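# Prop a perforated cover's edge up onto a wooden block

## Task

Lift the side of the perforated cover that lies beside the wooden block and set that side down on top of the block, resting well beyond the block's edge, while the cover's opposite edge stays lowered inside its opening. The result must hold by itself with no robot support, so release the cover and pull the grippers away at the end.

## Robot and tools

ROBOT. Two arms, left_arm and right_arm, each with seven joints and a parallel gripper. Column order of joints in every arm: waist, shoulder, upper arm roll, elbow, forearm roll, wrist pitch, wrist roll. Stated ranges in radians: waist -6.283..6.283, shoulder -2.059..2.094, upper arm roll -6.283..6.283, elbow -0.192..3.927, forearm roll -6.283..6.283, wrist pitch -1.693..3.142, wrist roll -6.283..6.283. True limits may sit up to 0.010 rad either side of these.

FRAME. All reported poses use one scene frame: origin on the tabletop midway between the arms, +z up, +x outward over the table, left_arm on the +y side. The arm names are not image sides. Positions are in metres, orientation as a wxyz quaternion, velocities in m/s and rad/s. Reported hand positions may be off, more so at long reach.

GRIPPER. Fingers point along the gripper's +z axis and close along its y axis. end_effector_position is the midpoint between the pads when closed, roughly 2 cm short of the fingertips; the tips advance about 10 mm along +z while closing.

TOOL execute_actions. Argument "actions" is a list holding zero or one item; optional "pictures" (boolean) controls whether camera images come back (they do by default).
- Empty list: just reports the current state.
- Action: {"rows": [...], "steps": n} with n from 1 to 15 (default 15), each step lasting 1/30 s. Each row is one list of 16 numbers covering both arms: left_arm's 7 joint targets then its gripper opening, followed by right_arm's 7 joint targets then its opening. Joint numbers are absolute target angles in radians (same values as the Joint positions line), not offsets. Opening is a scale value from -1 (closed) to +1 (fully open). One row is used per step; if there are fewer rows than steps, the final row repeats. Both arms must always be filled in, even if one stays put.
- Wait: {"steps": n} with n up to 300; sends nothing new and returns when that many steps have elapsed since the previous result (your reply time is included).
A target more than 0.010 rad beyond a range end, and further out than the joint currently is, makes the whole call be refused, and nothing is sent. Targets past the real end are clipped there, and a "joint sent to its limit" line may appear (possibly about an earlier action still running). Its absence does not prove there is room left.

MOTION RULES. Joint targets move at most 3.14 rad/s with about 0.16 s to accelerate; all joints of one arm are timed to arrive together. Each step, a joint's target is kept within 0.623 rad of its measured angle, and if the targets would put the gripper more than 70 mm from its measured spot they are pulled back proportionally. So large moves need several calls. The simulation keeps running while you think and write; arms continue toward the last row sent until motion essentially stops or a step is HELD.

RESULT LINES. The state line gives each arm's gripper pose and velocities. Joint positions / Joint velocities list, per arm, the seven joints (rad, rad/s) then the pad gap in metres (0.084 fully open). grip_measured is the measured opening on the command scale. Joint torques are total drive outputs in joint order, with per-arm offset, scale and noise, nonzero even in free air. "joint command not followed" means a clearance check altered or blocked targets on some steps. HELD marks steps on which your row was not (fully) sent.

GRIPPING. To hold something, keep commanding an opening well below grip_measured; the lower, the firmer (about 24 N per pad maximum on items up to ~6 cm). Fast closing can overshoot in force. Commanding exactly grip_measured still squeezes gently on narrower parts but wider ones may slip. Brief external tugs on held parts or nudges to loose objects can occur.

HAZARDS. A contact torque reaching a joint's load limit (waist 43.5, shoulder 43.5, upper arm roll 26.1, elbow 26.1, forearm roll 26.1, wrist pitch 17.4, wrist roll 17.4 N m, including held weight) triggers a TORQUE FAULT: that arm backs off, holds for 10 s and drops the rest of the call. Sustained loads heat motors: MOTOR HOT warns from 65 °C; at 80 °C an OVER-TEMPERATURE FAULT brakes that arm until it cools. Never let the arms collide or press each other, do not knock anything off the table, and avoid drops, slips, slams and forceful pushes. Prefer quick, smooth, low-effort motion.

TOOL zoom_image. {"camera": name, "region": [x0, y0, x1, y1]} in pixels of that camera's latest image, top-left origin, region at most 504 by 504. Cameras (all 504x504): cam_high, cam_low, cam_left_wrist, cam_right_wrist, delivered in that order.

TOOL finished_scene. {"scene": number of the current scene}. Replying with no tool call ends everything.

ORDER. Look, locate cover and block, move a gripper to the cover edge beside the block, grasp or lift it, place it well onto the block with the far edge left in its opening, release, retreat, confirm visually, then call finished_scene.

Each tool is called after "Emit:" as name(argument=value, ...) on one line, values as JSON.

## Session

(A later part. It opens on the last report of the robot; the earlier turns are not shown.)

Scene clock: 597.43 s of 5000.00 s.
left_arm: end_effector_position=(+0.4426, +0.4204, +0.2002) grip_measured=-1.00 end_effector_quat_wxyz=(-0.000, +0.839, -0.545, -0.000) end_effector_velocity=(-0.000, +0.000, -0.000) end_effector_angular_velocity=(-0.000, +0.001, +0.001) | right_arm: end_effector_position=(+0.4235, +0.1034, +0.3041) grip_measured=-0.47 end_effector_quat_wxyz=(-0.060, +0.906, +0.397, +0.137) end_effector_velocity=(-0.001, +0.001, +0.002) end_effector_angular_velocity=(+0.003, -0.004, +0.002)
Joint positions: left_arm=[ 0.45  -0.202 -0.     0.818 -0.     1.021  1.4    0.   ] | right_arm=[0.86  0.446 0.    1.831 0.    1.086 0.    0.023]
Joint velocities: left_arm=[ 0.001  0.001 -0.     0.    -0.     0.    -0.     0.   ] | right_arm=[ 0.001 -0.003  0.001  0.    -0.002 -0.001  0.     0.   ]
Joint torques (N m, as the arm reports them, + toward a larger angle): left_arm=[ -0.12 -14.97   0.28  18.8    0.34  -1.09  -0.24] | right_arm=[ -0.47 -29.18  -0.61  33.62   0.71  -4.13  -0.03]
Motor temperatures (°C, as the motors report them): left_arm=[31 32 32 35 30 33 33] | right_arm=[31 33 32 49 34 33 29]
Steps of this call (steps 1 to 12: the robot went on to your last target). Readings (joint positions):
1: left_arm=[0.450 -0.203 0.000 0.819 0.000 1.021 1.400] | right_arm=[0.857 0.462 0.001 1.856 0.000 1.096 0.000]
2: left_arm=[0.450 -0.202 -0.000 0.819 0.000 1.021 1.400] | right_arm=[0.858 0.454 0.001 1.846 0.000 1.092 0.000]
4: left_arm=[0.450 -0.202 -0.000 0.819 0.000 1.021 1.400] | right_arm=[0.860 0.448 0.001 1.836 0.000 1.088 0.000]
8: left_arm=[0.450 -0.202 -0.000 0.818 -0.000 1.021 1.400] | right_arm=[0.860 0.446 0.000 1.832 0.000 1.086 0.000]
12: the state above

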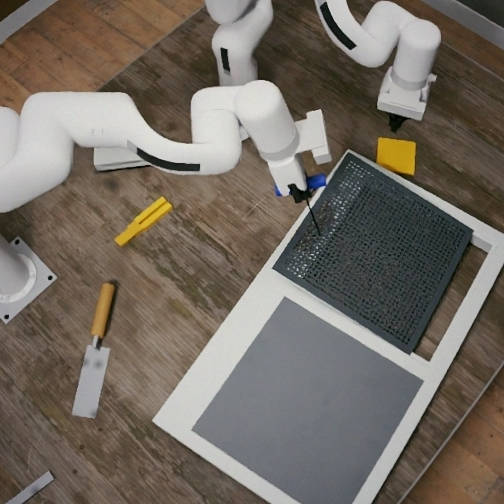

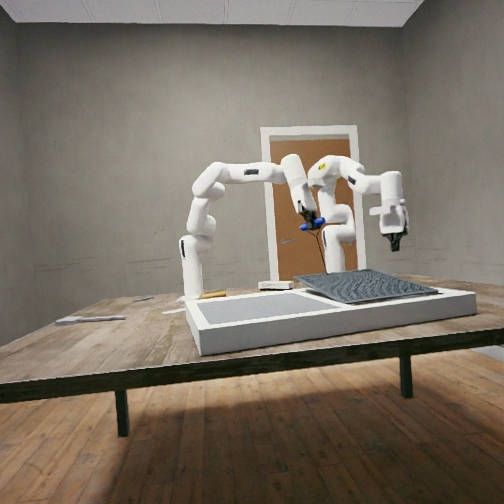

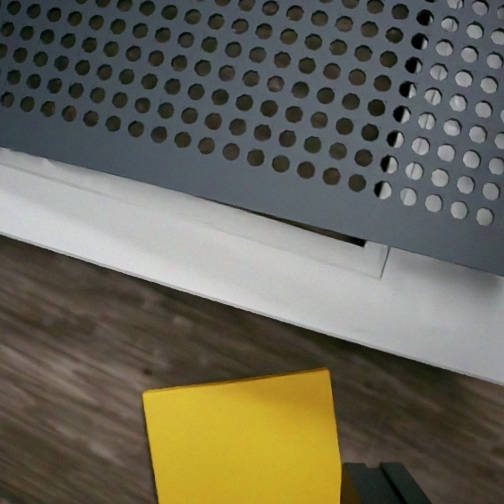

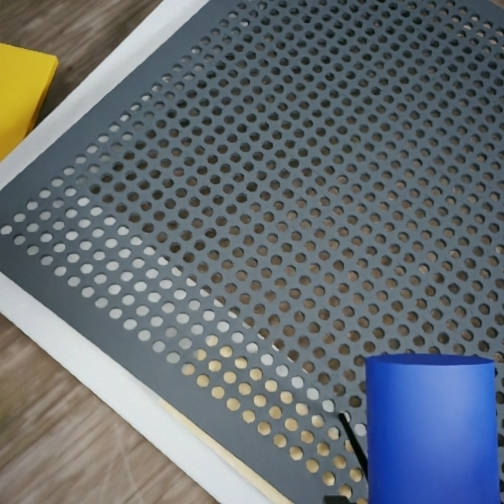

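Emit:
execute_actions(actions=[{"rows":[[0.45,-0.2025,0,0.8185,0,1.021,1.4,-1,0.86,0.4535,0,1.8428,0,1.0893,0,-1],[0.45,-0.2025,0,0.8185,0,1.021,1.4,-1,0.8595,0.4617,0,1.8544,0,1.0927,0,-1],[0.45,-0.2025,0,0.8185,0,1.021,1.4,-1,0.859,0.4698,0,1.866,0,1.0962,0,-1],[0.45,-0.2025,0,0.8185,0,1.021,1.4,-1,0.8585,0.478,0,1.8775,0,1.0995,0,-1],[0.45,-0.2025,0,0.8185,0,1.021,1.4,-1,0.858,0.4862,0,1.8891,0,1.1029,0,-1],[0.45,-0.2025,0,0.8185,0,1.021,1.4,-1,0.8575,0.4943,0,1.9007,0,1.1064,0,-1],[0.45,-0.2025,0,0.8185,0,1.021,1.4,-1,0.857,0.5025,0,1.9123,0,1.1098,0,-1],[0.45,-0.2025,0,0.8185,0,1.021,1.4,-1,0.8565,0.5107,0,1.9238,0,1.1131,0,-1],[0.45,-0.2025,0,0.8185,0,1.021,1.4,-1,0.856,0.5188,0,1.9354,0,1.1166,0,-1],[0.45,-0.2025,0,0.8185,0,1.021,1.4,-1,0.856,0.527,0,1.947,0,1.12,0,-1]],"steps":15}])

Scene clock: 629.17 s of 5000.00 s.
left_arm: end_effector_position=(+0.4426, +0.4204, +0.2002) grip_measured=-1.00 end_effector_quat_wxyz=(-0.000, +0.839, -0.545, -0.000) end_effector_velocity=(-0.000, +0.001, -0.000) end_effector_angular_velocity=(+0.000, -0.000, +0.001) | right_arm: end_effector_position=(+0.4377, +0.1148, +0.3011) grip_measured=-0.47 end_effector_quat_wxyz=(-0.060, +0.906, +0.395, +0.137) end_effector_velocity=(+0.005, +0.004, +0.004) end_effector_angular_velocity=(+0.004, -0.004, -0.002)
Joint positions: left_arm=[ 0.45  -0.203  0.     0.819 -0.     1.021  1.4    0.   ] | right_arm=[ 0.856  0.525 -0.     1.944 -0.     1.119 -0.     0.023]
Joint velocities: left_arm=[ 0.001 -0.     0.    -0.     0.    -0.001  0.     0.   ] | right_arm=[-0.002  0.026 -0.     0.05  -0.     0.018 -0.    -0.   ]
Joint torques (N m, as the arm reports them, + toward a larger angle): left_arm=[ -0.86 -14.37   0.31  18.89   0.05  -1.13  -0.33] | right_arm=[ -0.56 -30.64  -0.68  33.22   0.69  -4.31  -0.07]
Motor temperatures (°C, as the motors report them): left_arm=[31 32 32 35 30 33 33] | right_arm=[31 33 32 50 34 34 29]
Steps of this call (steps 1 to 30: the robot went on to your last target; steps 31 to 90: nothing new was sent; then 28.23 s passed at rest; steps 91 to 105: all 15 steps of this action). Readings (joint positions):
91: left_arm=[0.450 -0.202 0.000 0.819 -0.000 1.021 1.400] | right_arm=[0.860 0.445 -0.000 1.831 0.000 1.086 -0.000]
92: left_arm=[0.450 -0.202 0.000 0.818 0.000 1.021 1.400] | right_arm=[0.860 0.447 -0.000 1.834 0.000 1.087 -0.000]
94: left_arm=[0.450 -0.203 0.000 0.818 0.000 1.021 1.400] | right_arm=[0.860 0.456 0.000 1.847 -0.000 1.091 -0.000]
98: left_arm=[0.450 -0.202 0.000 0.819 0.000 1.021 1.400] | right_arm=[0.858 0.486 0.000 1.888 0.000 1.103 0.000]
105: the state above

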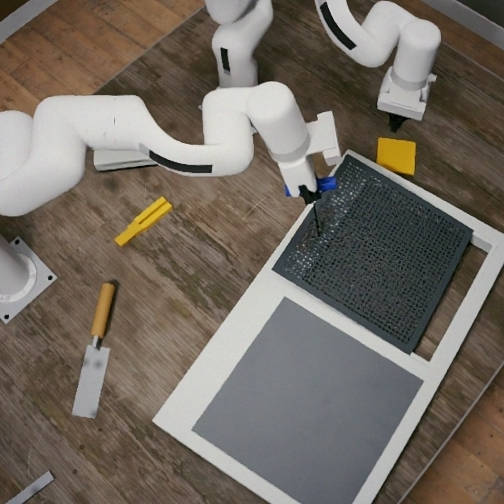

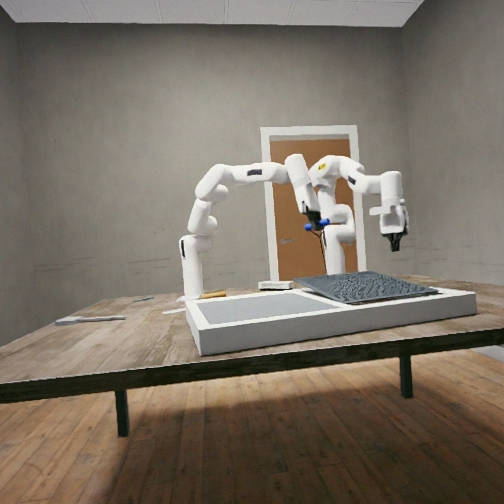

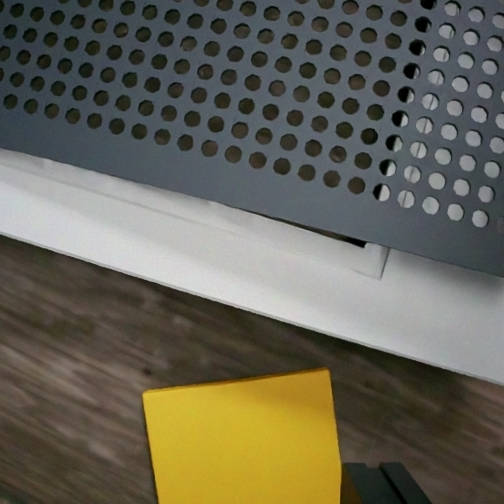

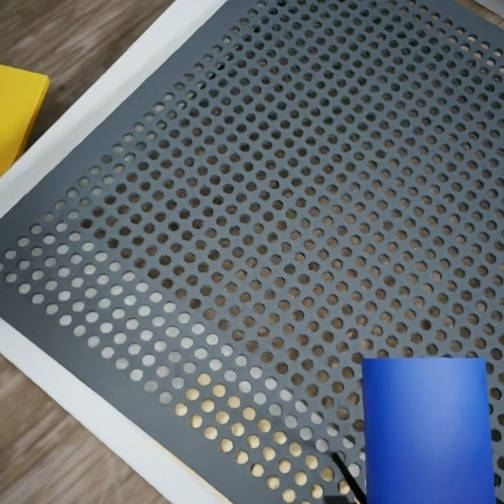

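Emit:
execute_actions(actions=[{"rows":[[0.35,-0.4,0,0.66,0,1.06,-0.23,-1,0.856,0.527,0,1.947,0,1.12,0,-1]],"steps":15}], pictures=false)

Emit:
execute_actions(actions=[{"rows":[[0.0963,-0.5627,0,0.523,0,1.0857,-0.23,-1,0.856,0.527,0,1.947,0,1.12,0,-1]],"steps":15}])

Scene clock: 659.57 s of 5000.00 s.
left_arm: end_effector_position=(+0.3983, +0.3744, +0.2061) grip_measured=-1.00 end_effector_quat_wxyz=(-0.000, +0.998, -0.068, +0.000) end_effector_velocity=(-0.017, -0.010, -0.003) end_effector_angular_velocity=(-0.005, +0.009, +2.989) | right_arm: end_effector_position=(+0.4381, +0.1151, +0.3012) grip_measured=-0.47 end_effector_quat_wxyz=(-0.060, +0.906, +0.395, +0.137) end_effector_velocity=(-0.001, +0.001, -0.001) end_effector_angular_velocity=(+0.001, +0.001, +0.001)
Joint positions: left_arm=[ 0.353 -0.395  0.     0.664  0.     1.059  0.286  0.   ] | right_arm=[0.856 0.527 0.    1.947 0.    1.12  0.    0.023]
Joint velocities: left_arm=[-0.028 -0.056  0.009 -0.054  0.001  0.012 -3.01   0.   ] | right_arm=[ 0.     0.001  0.001 -0.     0.001 -0.001  0.     0.   ]
Joint torques (N m, as the arm reports them, + toward a larger angle): left_arm=[ 0.51 -9.54  0.28 19.71  0.18 -1.16 -0.59] | right_arm=[ -0.7  -30.47  -0.65  33.83   0.81  -4.47   0.06]
Motor temperatures (°C, as the motors report them): left_arm=[31 32 32 35 30 33 33] | right_arm=[31 33 32 50 34 34 29]
Steps of this call (steps 1 to 15: the robot went on to your last target; steps 16 to 90: nothing new was sent; then 26.90 s passed at rest; steps 91 to 105: all 15 steps of this action). Readings (joint positions):
91: left_arm=[0.450 -0.203 0.000 0.818 0.000 1.021 1.399] | right_arm=[0.856 0.527 0.000 1.947 0.000 1.120 0.000]
92: left_arm=[0.449 -0.204 0.000 0.817 0.000 1.021 1.391] | right_arm=[0.856 0.527 0.000 1.947 0.000 1.120 0.000]
94: left_arm=[0.440 -0.223 0.001 0.801 0.000 1.025 1.328] | right_arm=[0.856 0.527 0.000 1.947 0.000 1.120 -0.000]
98: left_arm=[0.391 -0.320 -0.001 0.725 -0.000 1.044 0.997] | right_arm=[0.856 0.527 0.000 1.947 0.000 1.120 0.000]
105: the state above

Scene clock: 660.07 s of 5000.00 s.
left_arm: end_effector_position=(+0.3557, +0.2908, +0.2003) grip_measured=-1.00 end_effector_quat_wxyz=(+0.000, +0.998, +0.062, -0.000) end_effector_velocity=(-0.001, +0.000, -0.001) end_effector_angular_velocity=(-0.002, +0.003, +0.018) | right_arm: end_effector_position=(+0.4381, +0.1151, +0.3012) grip_measured=-0.47 end_effector_quat_wxyz=(-0.060, +0.906, +0.395, +0.137) end_effector_velocity=(-0.001, +0.000, -0.001) end_effector_angular_velocity=(-0.001, +0.001, +0.001)
Joint positions: left_arm=[ 0.098 -0.562  0.001  0.524  0.     1.086 -0.229  0.   ] | right_arm=[0.856 0.527 0.    1.947 0.    1.12  0.    0.023]
Joint velocities: left_arm=[-0.004 -0.001  0.005 -0.003  0.     0.001 -0.018  0.   ] | right_arm=[ 0.001  0.001 -0.    -0.     0.     0.001  0.    -0.   ]
Joint torques (N m, as the arm reports them, + toward a larger angle): left_arm=[-0.4  -7.02  0.78 18.94  0.2  -1.29 -0.14] | right_arm=[ -0.63 -30.43  -0.62  33.87   0.72  -4.45   0.05]
Motor temperatures (°C, as the motors report them): left_arm=[31 32 32 35 30 33 33] | right_arm=[31 33 32 50 34 34 29]
Steps of this call (steps 1 to 15: all 15 steps of this action). Readings (joint positions):
1: left_arm=[0.352 -0.396 0.000 0.663 0.000 1.059 0.186] | right_arm=[0.856 0.527 0.000 1.947 0.000 1.120 0.000]
2: left_arm=[0.350 -0.398 0.001 0.661 0.000 1.060 0.092] | right_arm=[0.856 0.527 0.000 1.947 0.000 1.120 0.000]
4: left_arm=[0.315 -0.421 0.005 0.641 0.000 1.063 -0.048] | right_arm=[0.856 0.527 0.000 1.947 0.000 1.120 -0.000]
8: left_arm=[0.149 -0.528 -0.004 0.552 -0.000 1.080 -0.180] | right_arm=[0.856 0.527 0.000 1.947 0.000 1.120 -0.000]
15: the state above

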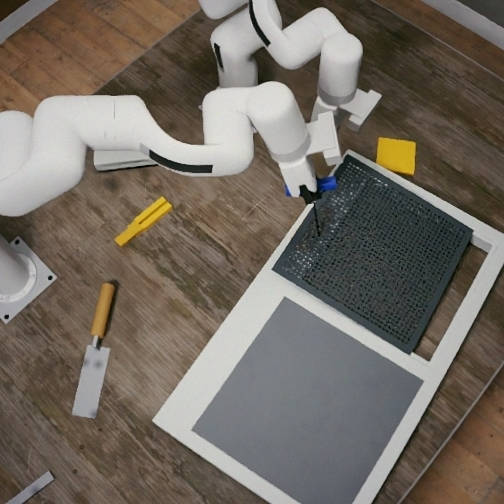

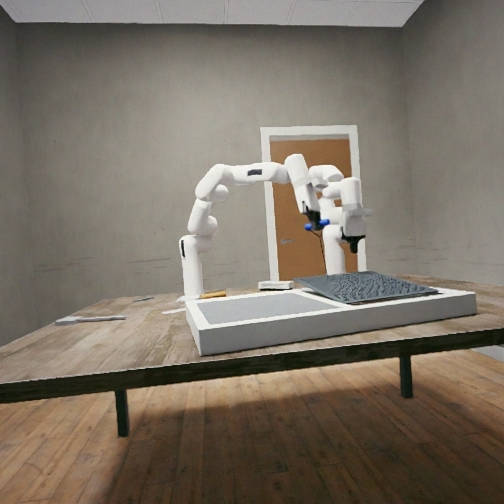

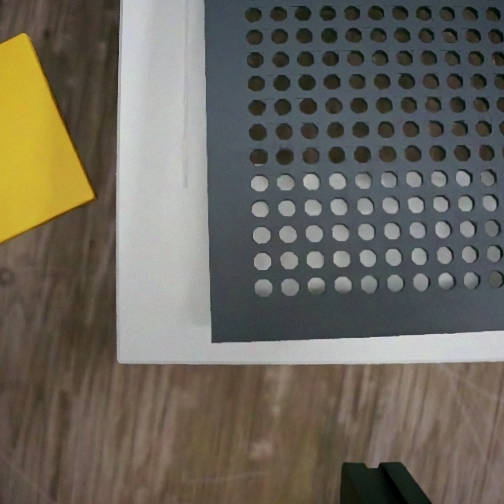

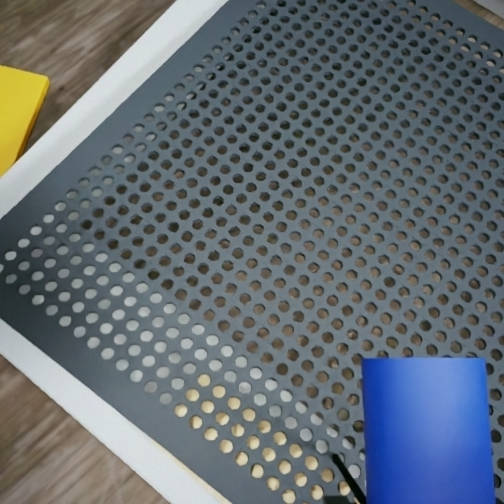

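Emit:
execute_actions(actions=[{"rows":[[0.0963,-0.52,0,0.475,0,0.995,-0.23,-1,0.856,0.527,0,1.947,0,1.12,0,-1],[0.0963,-0.52,0,0.475,0,0.995,-0.23,-1,0.856,0.527,0,1.947,0,1.12,0,-1],[0.0963,-0.48,0,0.43,0,0.91,-0.23,-1,0.856,0.527,0,1.947,0,1.12,0,-1],[0.0963,-0.48,0,0.43,0,0.91,-0.23,-1,0.856,0.527,0,1.947,0,1.12,0,-1],[0.0963,-0.43,0,0.39,0,0.82,-0.23,-1,0.856,0.527,0,1.947,0,1.12,0,-1],[0.0963,-0.43,0,0.39,0,0.82,-0.23,-1,0.856,0.527,0,1.947,0,1.12,0,-1],[0.0963,-0.3807,0,0.3552,0,0.7359,-0.23,-1,0.856,0.527,0,1.947,0,1.12,0,-1]],"steps":15}], pictures=false)

Emit:
execute_actions(actions=[{"rows":[[0.099,-0.366,0,0.368,0,0.734,-0.22,-1,0.856,0.527,0,1.947,0,1.12,0,-1],[0.102,-0.351,0,0.381,0,0.732,-0.22,-1,0.856,0.527,0,1.947,0,1.12,0,-1],[0.104,-0.336,0,0.394,0,0.73,-0.22,-1,0.856,0.527,0,1.947,0,1.12,0,-1],[0.106,-0.326,0,0.403,0,0.729,-0.22,-1,0.856,0.527,0,1.947,0,1.12,0,-1],[0.108,-0.316,0,0.411,0,0.727,-0.22,-1,0.856,0.527,0,1.947,0,1.12,0,-1],[0.110,-0.306,0,0.42,0,0.726,-0.22,-1,0.856,0.527,0,1.947,0,1.12,0,-1],[0.111,-0.296,0,0.429,0,0.725,-0.21,-1,0.856,0.527,0,1.947,0,1.12,0,-1],[0.113,-0.286,0,0.437,0,0.723,-0.21,-1,0.856,0.527,0,1.947,0,1.12,0,-1],[0.115,-0.276,0,0.446,0,0.722,-0.21,-1,0.856,0.527,0,1.947,0,1.12,0,-1],[0.117,-0.266,0,0.455,0,0.721,-0.21,-1,0.856,0.527,0,1.947,0,1.12,0,-1],[0.119,-0.256,0,0.463,0,0.719,-0.21,-1,0.856,0.527,0,1.947,0,1.12,0,-1],[0.120,-0.246,0,0.472,0,0.718,-0.2,-1,0.856,0.527,0,1.947,0,1.12,0,-1],[0.122,-0.238,0,0.479,0,0.717,-0.2,-1,0.856,0.527,0,1.947,0,1.12,0,-1],[0.1233,-0.2298,0,0.486,0,0.7158,-0.2,-1,0.856,0.527,0,1.947,0,1.12,0,-1]],"steps":15}], pictures=false)

Emit:
execute_actions(actions=[{"steps":10}])

Scene clock: 690.60 s of 5000.00 s.
left_arm: end_effector_position=(+0.3549, +0.2901, +0.1056) grip_measured=-1.00 end_effector_quat_wxyz=(-0.000, +0.998, +0.062, -0.001) end_effector_velocity=(+0.036, -0.004, +0.020) end_effector_angular_velocity=(-0.011, -0.115, -0.002) | right_arm: end_effector_position=(+0.4381, +0.1151, +0.3012) grip_measured=-0.47 end_effector_quat_wxyz=(-0.060, +0.906, +0.395, +0.137) end_effector_velocity=(+0.000, -0.000, -0.001) end_effector_angular_velocity=(-0.001, +0.001, -0.001)
Joint positions: left_arm=[ 0.096 -0.382  0.     0.356 -0.     0.74  -0.23   0.   ] | right_arm=[ 0.856  0.527 -0.     1.947 -0.     1.12   0.     0.023]
Joint velocities: left_arm=[-0.    -0.006 -0.002  0.036  0.001 -0.075  0.     0.   ] | right_arm=[-0.     0.002 -0.    -0.     0.    -0.     0.    -0.   ]
Joint torques (N m, as the arm reports them, + toward a larger angle): left_arm=[-0.37 -9.05  0.46 16.33 -0.21 -1.11 -0.15] | right_arm=[ -0.55 -30.25  -0.63  33.88   0.67  -4.45   0.02]
Motor temperatures (°C, as the motors report them): left_arm=[31 32 32 35 30 33 33] | right_arm=[31 33 32 51 34 34 29]
Steps of this call (steps 1 to 15: the robot went on to your last target; steps 16 to 90: nothing new was sent; then 27.03 s passed at rest; steps 91 to 105: all 15 steps of this action). Readings (joint positions):
91: left_arm=[0.096 -0.563 -0.000 0.523 -0.000 1.085 -0.230] | right_arm=[0.856 0.527 -0.000 1.947 0.000 1.120 0.000]
92: left_arm=[0.096 -0.560 -0.000 0.520 0.000 1.077 -0.230] | right_arm=[0.856 0.527 -0.000 1.947 0.000 1.120 0.000]
94: left_arm=[0.096 -0.539 -0.000 0.498 0.000 1.027 -0.230] | right_arm=[0.856 0.527 -0.000 1.947 -0.000 1.120 0.000]
98: left_arm=[0.096 -0.458 0.000 0.415 -0.000 0.876 -0.230] | right_arm=[0.856 0.527 -0.000 1.947 -0.000 1.120 -0.000]
105: the state above

Scene clock: 691.10 s of 5000.00 s.
left_arm: end_effector_position=(+0.3900, +0.2945, +0.1047) grip_measured=-1.00 end_effector_quat_wxyz=(-0.000, +0.998, +0.061, -0.002) end_effector_velocity=(+0.076, +0.009, -0.000) end_effector_angular_velocity=(-0.002, -0.018, -0.009) | right_arm: end_effector_position=(+0.4388, +0.1149, +0.3014) grip_measured=-0.47 end_effector_quat_wxyz=(-0.060, +0.907, +0.395, +0.138) end_effector_velocity=(+0.002, -0.001, +0.006) end_effector_angular_velocity=(+0.007, -0.007, -0.003)
Joint positions: left_arm=[ 0.12  -0.248  0.     0.468  0.     0.72  -0.204  0.   ] | right_arm=[ 0.856  0.527 -0.001  1.947 -0.     1.119 -0.     0.023]
Joint velocities: left_arm=[ 0.044  0.256  0.001  0.231  0.    -0.043  0.054  0.   ] | right_arm=[-0.002 -0.005 -0.001  0.005  0.     0.     0.    -0.   ]
Joint torques (N m, as the arm reports them, + toward a larger angle): left_arm=[ -1.46 -13.5    0.08  19.23   0.4   -2.19  -0.47] | right_arm=[  0.22 -30.75   0.1   33.21   1.05  -3.47   0.07]
Motor temperatures (°C, as the motors report them): left_arm=[31 32 32 35 30 33 33] | right_arm=[31 33 32 51 34 34 29]
Steps of this call (steps 1 to 15: all 15 steps of this action). Readings (joint positions):
1: left_arm=[0.096 -0.382 -0.000 0.357 0.000 0.738 -0.230] | right_arm=[0.856 0.527 0.000 1.947 0.000 1.120 -0.000]
2: left_arm=[0.097 -0.379 -0.000 0.360 0.000 0.737 -0.228] | right_arm=[0.856 0.527 -0.000 1.947 -0.000 1.120 -0.000]
4: left_arm=[0.100 -0.363 -0.000 0.374 0.000 0.734 -0.223] | right_arm=[0.856 0.527 -0.000 1.947 0.000 1.120 -0.000]
8: left_arm=[0.108 -0.318 0.000 0.411 0.000 0.728 -0.218] | right_arm=[0.856 0.527 -0.000 1.947 -0.000 1.120 0.000]
15: the state above

Scene clock: 691.43 s of 5000.00 s.
left_arm: end_effector_position=(+0.3956, +0.2951, +0.1048) grip_measured=-1.00 end_effector_quat_wxyz=(-0.000, +0.998, +0.060, -0.001) end_effector_velocity=(+0.001, -0.000, +0.000) end_effector_angular_velocity=(-0.000, -0.000, -0.000) | right_arm: end_effector_position=(+0.4383, +0.1150, +0.3015) grip_measured=-0.47 end_effector_quat_wxyz=(-0.060, +0.906, +0.395, +0.137) end_effector_velocity=(-0.001, +0.001, -0.000) end_effector_angular_velocity=(-0.001, +0.000, +0.002)
Joint positions: left_arm=[ 0.123 -0.23   0.     0.485  0.     0.716 -0.2    0.   ] | right_arm=[ 0.856  0.527 -0.     1.947 -0.     1.12  -0.     0.023]
Joint velocities: left_arm=[-0.     0.002  0.     0.002 -0.    -0.     0.     0.   ] | right_arm=[ 0.001  0.     0.001 -0.001 -0.001  0.     0.     0.   ]
Joint torques (N m, as the arm reports them, + toward a larger angle): left_arm=[ -1.33 -13.61  -0.14  20.53  -0.03  -2.4    0.06] | right_arm=[  0.31 -30.27   0.3   32.67   1.14  -3.19   0.12]
Motor temperatures (°C, as the motors report them): left_arm=[31 32 32 35 30 33 33] | right_arm=[31 33 32 51 34 34 29]
Steps of this call (steps 1 to 10: the robot went on to your last target). Readings (joint positions):
1: left_arm=[0.121 -0.241 0.000 0.475 0.000 0.719 -0.202] | right_arm=[0.856 0.527 -0.001 1.948 -0.000 1.119 -0.000]
2: left_arm=[0.122 -0.236 0.000 0.480 0.000 0.717 -0.201] | right_arm=[0.856 0.527 -0.001 1.948 -0.000 1.119 -0.000]
4: left_arm=[0.123 -0.232 0.000 0.484 0.000 0.717 -0.200] | right_arm=[0.856 0.527 -0.000 1.948 -0.000 1.119 -0.000]
8: left_arm=[0.123 -0.230 0.000 0.485 0.000 0.716 -0.200] | right_arm=[0.856 0.527 -0.000 1.947 -0.000 1.120 -0.000]
10: the state above

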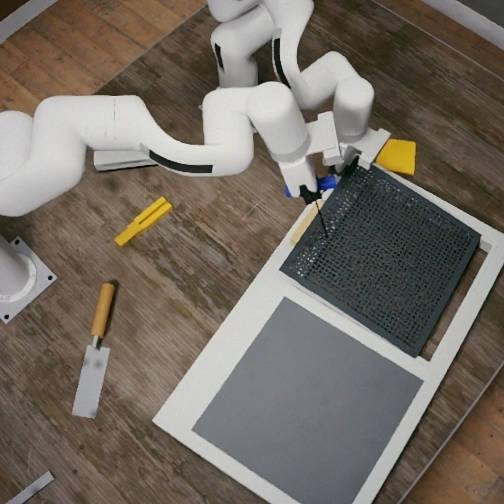

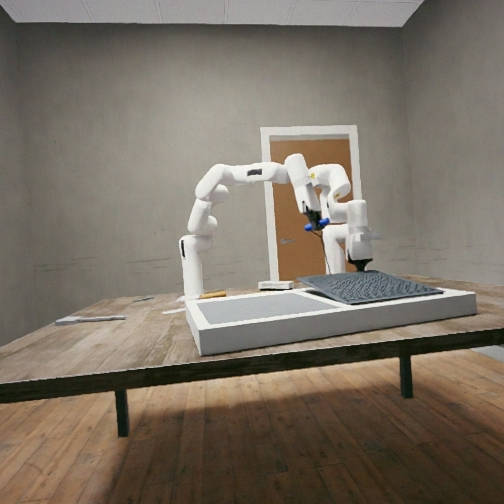

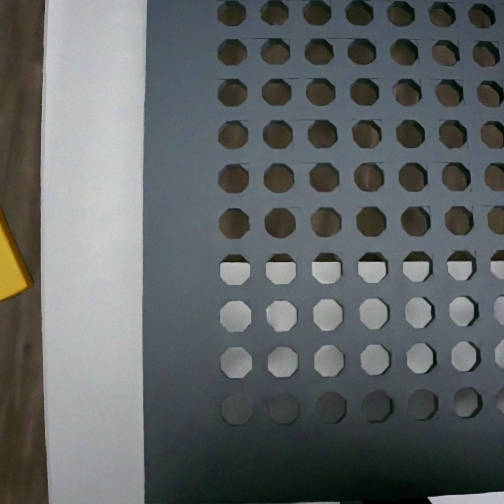

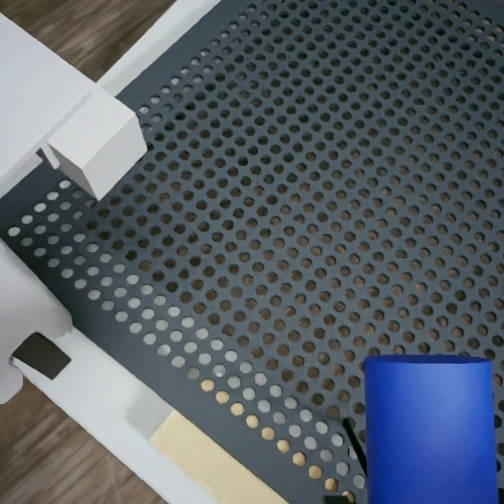

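Emit:
execute_actions(actions=[{"rows":[[0.122,-0.238,0,0.479,0,0.717,-0.2,-1,0.856,0.5266,0,1.941,0,1.1144,0,-1],[0.122,-0.238,0,0.479,0,0.717,-0.2,-1,0.856,0.5262,0,1.935,0,1.1088,0,-1],[0.122,-0.238,0,0.479,0,0.717,-0.2,-1,0.856,0.5258,0,1.929,0,1.1032,0,-1],[0.122,-0.238,0,0.479,0,0.717,-0.2,-1,0.856,0.5253,0,1.923,0,1.0977,0,-1],[0.122,-0.238,0,0.479,0,0.717,-0.2,-1,0.856,0.5249,0,1.917,0,1.0921,0,-1],[0.122,-0.238,0,0.479,0,0.717,-0.2,-1,0.856,0.5245,0,1.911,0,1.0865,0,-1],[0.122,-0.238,0,0.479,0,0.717,-0.2,-1,0.856,0.524,0,1.905,0,1.081,0,-1],[0.122,-0.238,0,0.479,0,0.717,-0.2,-1,0.856,0.5236,0,1.899,0,1.0754,0,-1]],"steps":15}])

Scene clock: 709.87 s of 5000.00 s.
left_arm: end_effector_position=(+0.3946, +0.2947, +0.1058) grip_measured=-1.00 end_effector_quat_wxyz=(+0.000, +0.998, +0.060, +0.001) end_effector_velocity=(-0.001, -0.000, -0.000) end_effector_angular_velocity=(-0.000, +0.001, -0.001) | right_arm: end_effector_position=(+0.4383, +0.1158, +0.2897) grip_measured=-0.47 end_effector_quat_wxyz=(-0.061, +0.906, +0.395, +0.140) end_effector_velocity=(+0.000, -0.002, -0.009) end_effector_angular_velocity=(-0.010, +0.008, -0.002)
Joint positions: left_arm=[ 0.122 -0.238 -0.     0.48  -0.     0.716 -0.2    0.   ] | right_arm=[0.856 0.521 0.    1.903 0.    1.075 0.    0.023]
Joint velocities: left_arm=[-0.001 -0.     0.    -0.001 -0.    -0.    -0.     0.   ] | right_arm=[-0.001  0.004 -0.002 -0.015 -0.    -0.007  0.    -0.   ]
Joint torques (N m, as the arm reports them, + toward a larger angle): left_arm=[ -0.1  -12.53   0.57  17.34   0.03  -1.61  -0.19] | right_arm=[ -0.27 -23.59  -0.25  24.96   0.96  -2.31   0.01]
Motor temperatures (°C, as the motors report them): left_arm=[31 32 32 36 30 33 33] | right_arm=[31 33 32 50 34 34 29]
Steps of this call (steps 1 to 30: the robot went on to your last target; steps 31 to 90: nothing new was sent; then 14.93 s passed at rest; steps 91 to 105: all 15 steps of this action). Readings (joint positions):
91: left_arm=[0.123 -0.230 0.000 0.486 -0.000 0.716 -0.200] | right_arm=[0.856 0.527 0.000 1.947 -0.000 1.120 -0.000]
92: left_arm=[0.123 -0.231 0.000 0.485 -0.000 0.716 -0.200] | right_arm=[0.856 0.527 0.000 1.946 0.000 1.118 0.000]
94: left_arm=[0.122 -0.236 -0.000 0.483 -0.000 0.716 -0.200] | right_arm=[0.856 0.526 0.000 1.939 0.000 1.112 0.000]
98: left_arm=[0.122 -0.238 -0.000 0.480 -0.000 0.716 -0.200] | right_arm=[0.856 0.525 0.000 1.916 0.000 1.092 0.000]
105: the state above

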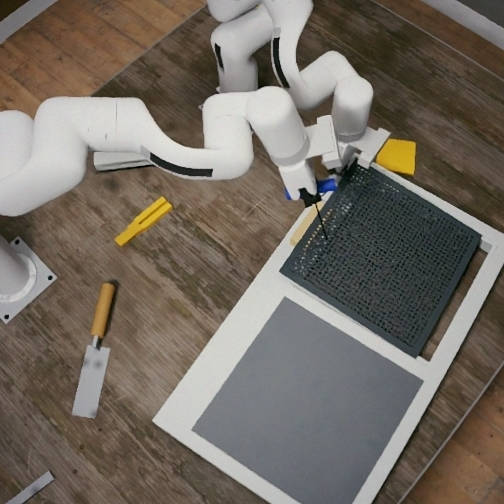

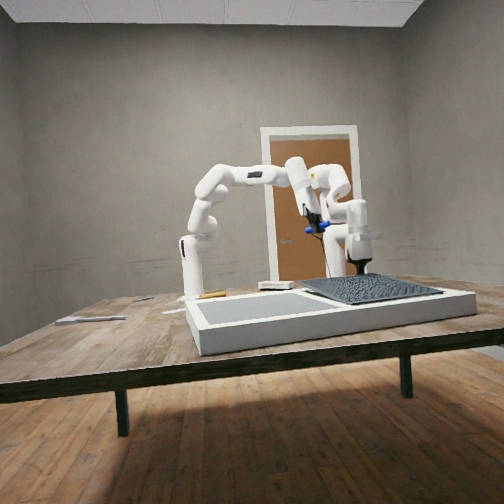

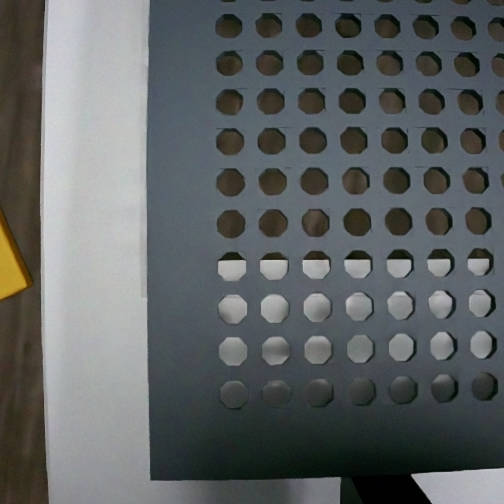

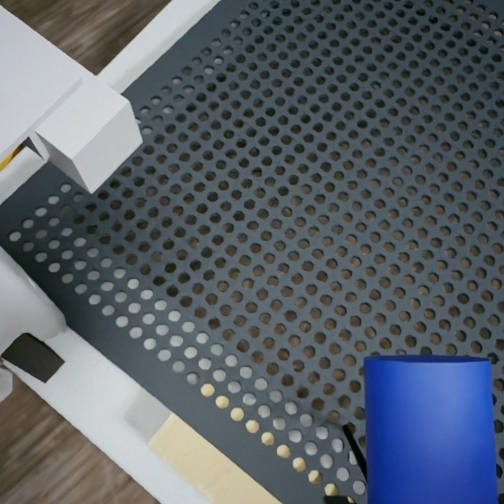

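Emit:
execute_actions(actions=[{"rows":[[0.122,-0.238,0,0.479,0,0.717,-0.2,-1,0.856,0.4914,0,1.841,0,1.0295,0,-1],[0.122,-0.238,0,0.479,0,0.717,-0.2,-1,0.856,0.459,0,1.783,0,0.9836,0,-1],[0.122,-0.238,0,0.479,0,0.717,-0.2,-1,0.856,0.427,0,1.7246,0,0.9376,0,-1],[0.122,-0.238,0,0.479,0,0.717,-0.2,-1,0.856,0.3947,0,1.6664,0,0.8917,0,-1],[0.122,-0.238,0,0.479,0,0.717,-0.2,-1,0.856,0.3625,0,1.6083,0,0.8458,0,-1],[0.122,-0.238,0,0.479,0,0.717,-0.2,-1,0.856,0.3386,0,1.5602,0,0.8016,0,-1],[0.122,-0.238,0,0.479,0,0.717,-0.2,-1,0.856,0.3147,0,1.5121,0,0.7574,0,-1],[0.122,-0.238,0,0.479,0,0.717,-0.2,-1,0.856,0.2909,0,1.464,0,0.7131,0,-1],[0.122,-0.238,0,0.479,0,0.717,-0.2,-1,0.856,0.267,0,1.4159,0,0.6689,0,-1],[0.122,-0.238,0,0.479,0,0.717,-0.2,-1,0.856,0.2431,0,1.3678,0,0.6247,0,-1],[0.122,-0.238,0,0.479,0,0.717,-0.2,-1,0.856,0.2255,0,1.3271,0,0.5816,0,-1],[0.122,-0.238,0,0.479,0,0.717,-0.2,-1,0.856,0.2079,0,1.2864,0,0.5385,0,-1],[0.122,-0.238,0,0.479,0,0.717,-0.2,-1,0.856,0.1903,0,1.2457,0,0.4954,0,-1],[0.122,-0.238,0,0.479,0,0.717,-0.2,-1,0.856,0.1727,0,1.205,0,0.4523,0,-1],[0.122,-0.238,0,0.479,0,0.717,-0.2,-1,0.856,0.1551,0,1.1643,0,0.4092,0,-1]],"steps":15}], pictures=false)

Emit:
execute_actions(actions=[{"steps":15}])

Emit:
zoom_image(camera="cam_right_wrist", region=[270,360,400,490])

Scene clock: 754.37 s of 5000.00 s.
left_arm: end_effector_position=(+0.3941, +0.2947, +0.1054) grip_measured=-1.00 end_effector_quat_wxyz=(-0.000, +0.998, +0.060, +0.000) end_effector_velocity=(-0.000, +0.000, +0.000) end_effector_angular_velocity=(-0.000, +0.000, +0.001) | right_arm: end_effector_position=(+0.4101, +0.0849, +0.2746) grip_measured=-0.47 end_effector_quat_wxyz=(-0.103, +0.886, +0.386, +0.237) end_effector_velocity=(-0.077, -0.084, -0.061) end_effector_angular_velocity=(+0.442, -0.412, -0.001)
Joint positions: left_arm=[ 0.122 -0.238 -0.     0.479 -0.     0.717 -0.2    0.   ] | right_arm=[ 0.856  0.227 -0.     1.328  0.     0.579 -0.     0.023]
Joint velocities: left_arm=[ 0.001 -0.001  0.    -0.001 -0.     0.001 -0.     0.   ] | right_arm=[-0.    -0.586 -0.    -1.306 -0.    -1.324 -0.    -0.   ]
Joint torques (N m, as the arm reports them, + toward a larger angle): left_arm=[ -0.4  -11.68   0.39  16.49   0.37  -1.21  -0.21] | right_arm=[ -0.02 -18.19   0.17  25.28   0.94  -2.51   0.07]
Motor temperatures (°C, as the motors report them): left_arm=[31 32 32 35 30 33 33] | right_arm=[31 32 32 46 34 33 29]
Steps of this call (steps 1 to 15: the robot went on to your last target; steps 16 to 90: nothing new was sent; then 41.00 s passed at rest; steps 91 to 105: all 15 steps of this action). Readings (joint positions):
91: left_arm=[0.122 -0.238 -0.000 0.479 -0.000 0.717 -0.200] | right_arm=[0.856 0.523 0.000 1.898 -0.000 1.075 0.000]
92: left_arm=[0.122 -0.238 -0.000 0.479 0.000 0.717 -0.200] | right_arm=[0.856 0.520 0.000 1.891 -0.000 1.068 0.000]
94: left_arm=[0.122 -0.238 -0.000 0.479 0.000 0.717 -0.200] | right_arm=[0.856 0.493 0.000 1.841 -0.000 1.029 0.000]
98: left_arm=[0.122 -0.238 -0.000 0.479 -0.000 0.717 -0.200] | right_arm=[0.856 0.394 -0.000 1.663 0.000 0.887 0.000]
105: the state above

Scene clock: 754.87 s of 5000.00 s.
left_arm: end_effector_position=(+0.3941, +0.2947, +0.1054) grip_measured=-1.00 end_effector_quat_wxyz=(-0.000, +0.998, +0.060, +0.000) end_effector_velocity=(-0.000, -0.000, -0.000) end_effector_angular_velocity=(+0.000, +0.001, -0.001) | right_arm: end_effector_position=(+0.3995, +0.0736, +0.2672) grip_measured=-0.47 end_effector_quat_wxyz=(-0.118, +0.876, +0.382, +0.271) end_effector_velocity=(-0.001, -0.000, -0.001) end_effector_angular_velocity=(-0.001, -0.000, +0.002)
Joint positions: left_arm=[ 0.122 -0.238 -0.     0.479 -0.     0.717 -0.2    0.   ] | right_arm=[0.856 0.155 0.    1.165 0.    0.409 0.    0.023]
Joint velocities: left_arm=[-0.     0.001 -0.     0.     0.     0.001  0.     0.   ] | right_arm=[-0.    -0.003  0.002 -0.005 -0.001 -0.002  0.     0.   ]
Joint torques (N m, as the arm reports them, + toward a larger angle): left_arm=[ -0.52 -12.18   0.11  16.69   0.38  -1.26  -0.31] | right_arm=[  0.23 -17.6    0.14  24.37   0.83  -2.52   0.14]
Motor temperatures (°C, as the motors report them): left_arm=[31 32 32 35 30 33 33] | right_arm=[31 32 32 46 34 33 29]
Steps of this call (steps 1 to 15: the robot went on to your last target). Readings (joint positions):
1: left_arm=[0.122 -0.238 -0.000 0.479 -0.000 0.717 -0.200] | right_arm=[0.856 0.208 -0.000 1.285 0.000 0.535 -0.000]
2: left_arm=[0.122 -0.238 0.000 0.479 -0.000 0.717 -0.200] | right_arm=[0.856 0.190 -0.000 1.245 0.000 0.494 -0.000]
4: left_arm=[0.122 -0.238 -0.000 0.479 0.000 0.717 -0.200] | right_arm=[0.856 0.167 -0.000 1.190 0.000 0.439 -0.000]
8: left_arm=[0.122 -0.238 -0.000 0.479 -0.000 0.717 -0.200] | right_arm=[0.856 0.157 -0.000 1.168 0.000 0.412 -0.000]
15: the state above

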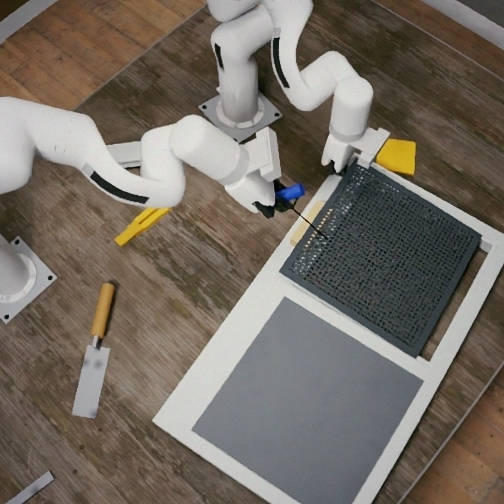

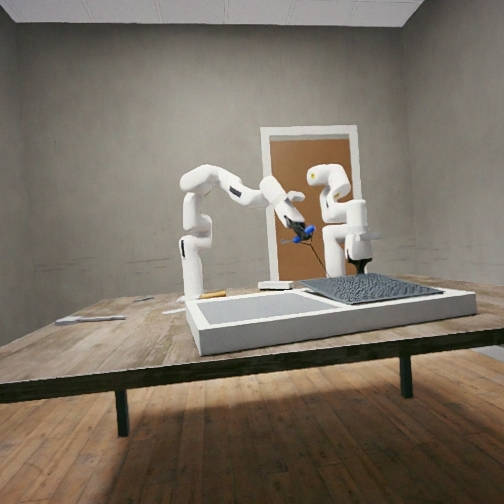

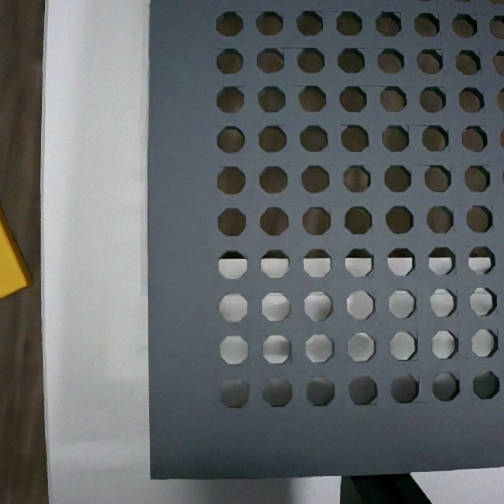

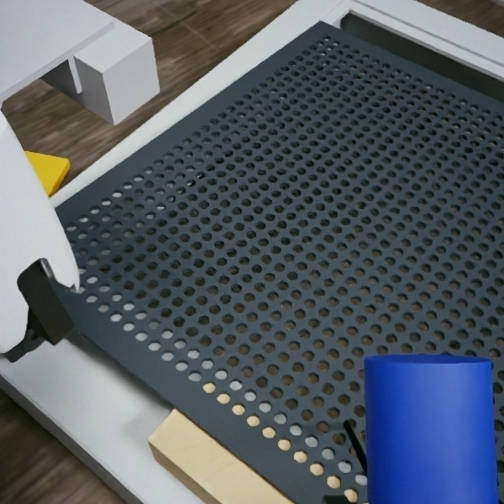

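Region (270, 360, 400, 490) of cam_right_wrist's 504x504 image, scaled by 3.877, with more detail than that image has.

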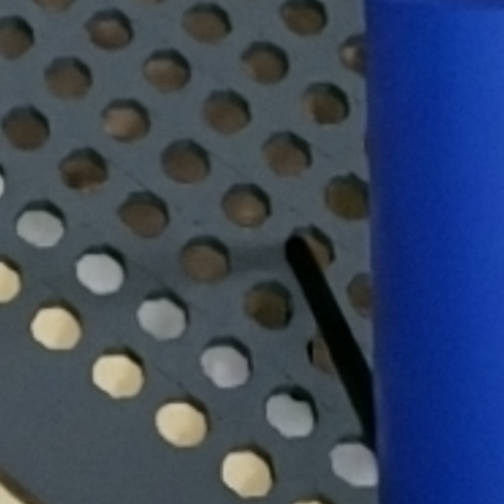

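Emit:
execute_actions(actions=[{"rows":[[0.122,-0.238,0,0.479,0,0.717,-0.2,-1,0.853,0.139,0,1.1225,0,0.3606,0,-1],[0.122,-0.238,0,0.479,0,0.717,-0.2,-1,0.853,0.1242,0,1.082,0,0.3118,0,-1],[0.122,-0.238,0,0.479,0,0.717,-0.2,-1,0.853,0.1115,0,1.043,0,0.263,0,-1],[0.122,-0.238,0,0.479,0,0.717,-0.2,-1,0.853,0.0999,0,1.0052,0,0.214,0,-1],[0.122,-0.238,0,0.479,0,0.717,-0.2,-1,0.853,0.0905,0,0.969,0,0.165,0,-1],[0.122,-0.238,0,0.479,0,0.717,-0.2,-1,0.853,0.0822,0,0.934,0,0.1159,0,-1],[0.122,-0.238,0,0.479,0,0.717,-0.2,-1,0.853,0.076,0,0.9006,0,0.0667,0,-1],[0.122,-0.238,0,0.479,0,0.717,-0.2,-1,0.853,0.0711,0,0.8685,0,0.0174,0,-1]],"steps":15}])

Emit:
zoom_image(camera="cam_right_wrist", region=[270,360,400,490])

Scene clock: 790.23 s of 5000.00 s.
left_arm: end_effector_position=(+0.3941, +0.2947, +0.1054) grip_measured=-1.00 end_effector_quat_wxyz=(-0.000, +0.998, +0.060, +0.000) end_effector_velocity=(-0.000, -0.000, +0.000) end_effector_angular_velocity=(+0.000, +0.001, -0.001) | right_arm: end_effector_position=(+0.3805, +0.0504, +0.2457) grip_measured=-0.47 end_effector_quat_wxyz=(-0.150, +0.849, +0.368, +0.347) end_effector_velocity=(-0.001, -0.001, +0.001) end_effector_angular_velocity=(+0.042, -0.039, -0.001)
Joint positions: left_arm=[ 0.122 -0.238  0.     0.479  0.     0.717 -0.2    0.   ] | right_arm=[ 0.853  0.072 -0.     0.871  0.     0.024 -0.     0.023]
Joint velocities: left_arm=[-0.001 -0.     0.     0.     0.     0.001 -0.     0.   ] | right_arm=[ 0.001 -0.004 -0.002 -0.044  0.    -0.098  0.    -0.   ]
Joint torques (N m, as the arm reports them, + toward a larger angle): left_arm=[ -0.3  -11.38   0.36  16.43  -0.07  -1.25  -0.12] | right_arm=[ -0.03 -15.76   0.04  23.49   0.84  -2.41   0.03]
Motor temperatures (°C, as the motors report them): left_arm=[31 32 32 35 30 33 33] | right_arm=[31 31 32 46 34 33 29]
Steps of this call (steps 1 to 15: the robot went on to your last target; steps 16 to 90: nothing new was sent; then 31.87 s passed at rest; steps 91 to 105: all 15 steps of this action). Readings (joint positions):
91: left_arm=[0.122 -0.238 0.000 0.479 0.000 0.717 -0.200] | right_arm=[0.856 0.155 0.000 1.164 0.000 0.409 0.000]
92: left_arm=[0.122 -0.238 -0.000 0.479 -0.000 0.717 -0.200] | right_arm=[0.856 0.153 0.000 1.158 0.000 0.401 0.000]
94: left_arm=[0.122 -0.238 -0.000 0.479 0.000 0.717 -0.200] | right_arm=[0.854 0.139 0.000 1.123 0.000 0.357 0.000]
98: left_arm=[0.122 -0.238 0.000 0.479 -0.000 0.717 -0.200] | right_arm=[0.853 0.100 0.000 0.999 0.000 0.202 0.000]
105: the state above

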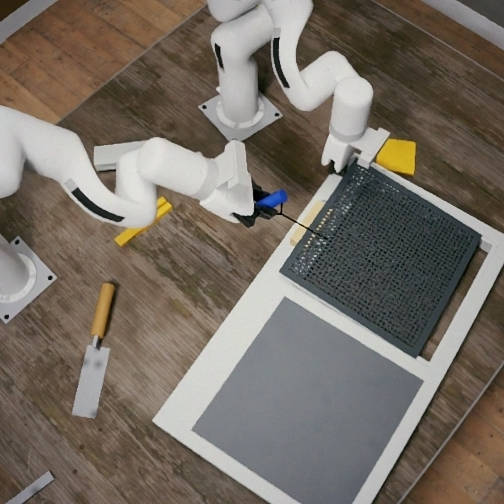

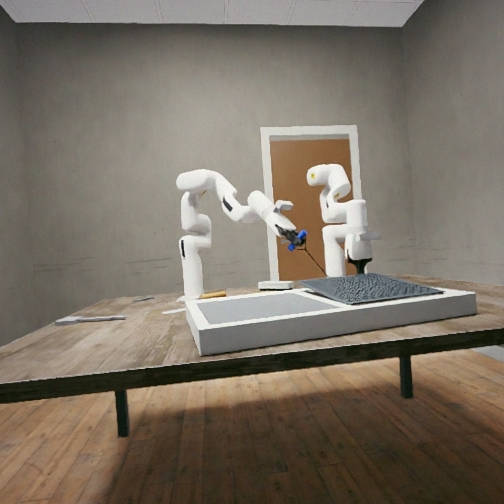

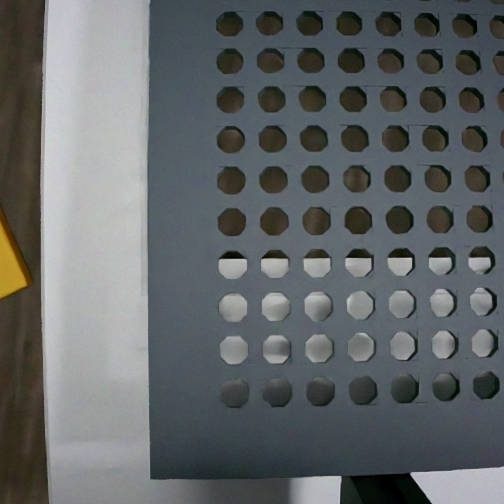

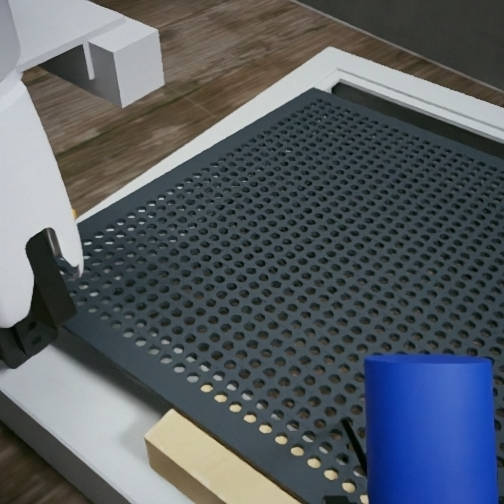

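Region (270, 360, 400, 490) of cam_right_wrist's 504x504 image, scaled by 3.877, with more detail than that image has.

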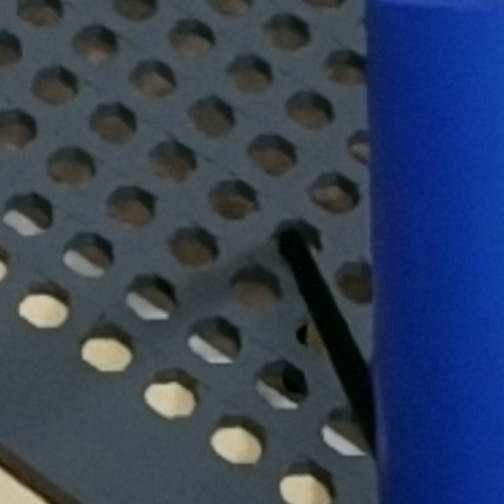

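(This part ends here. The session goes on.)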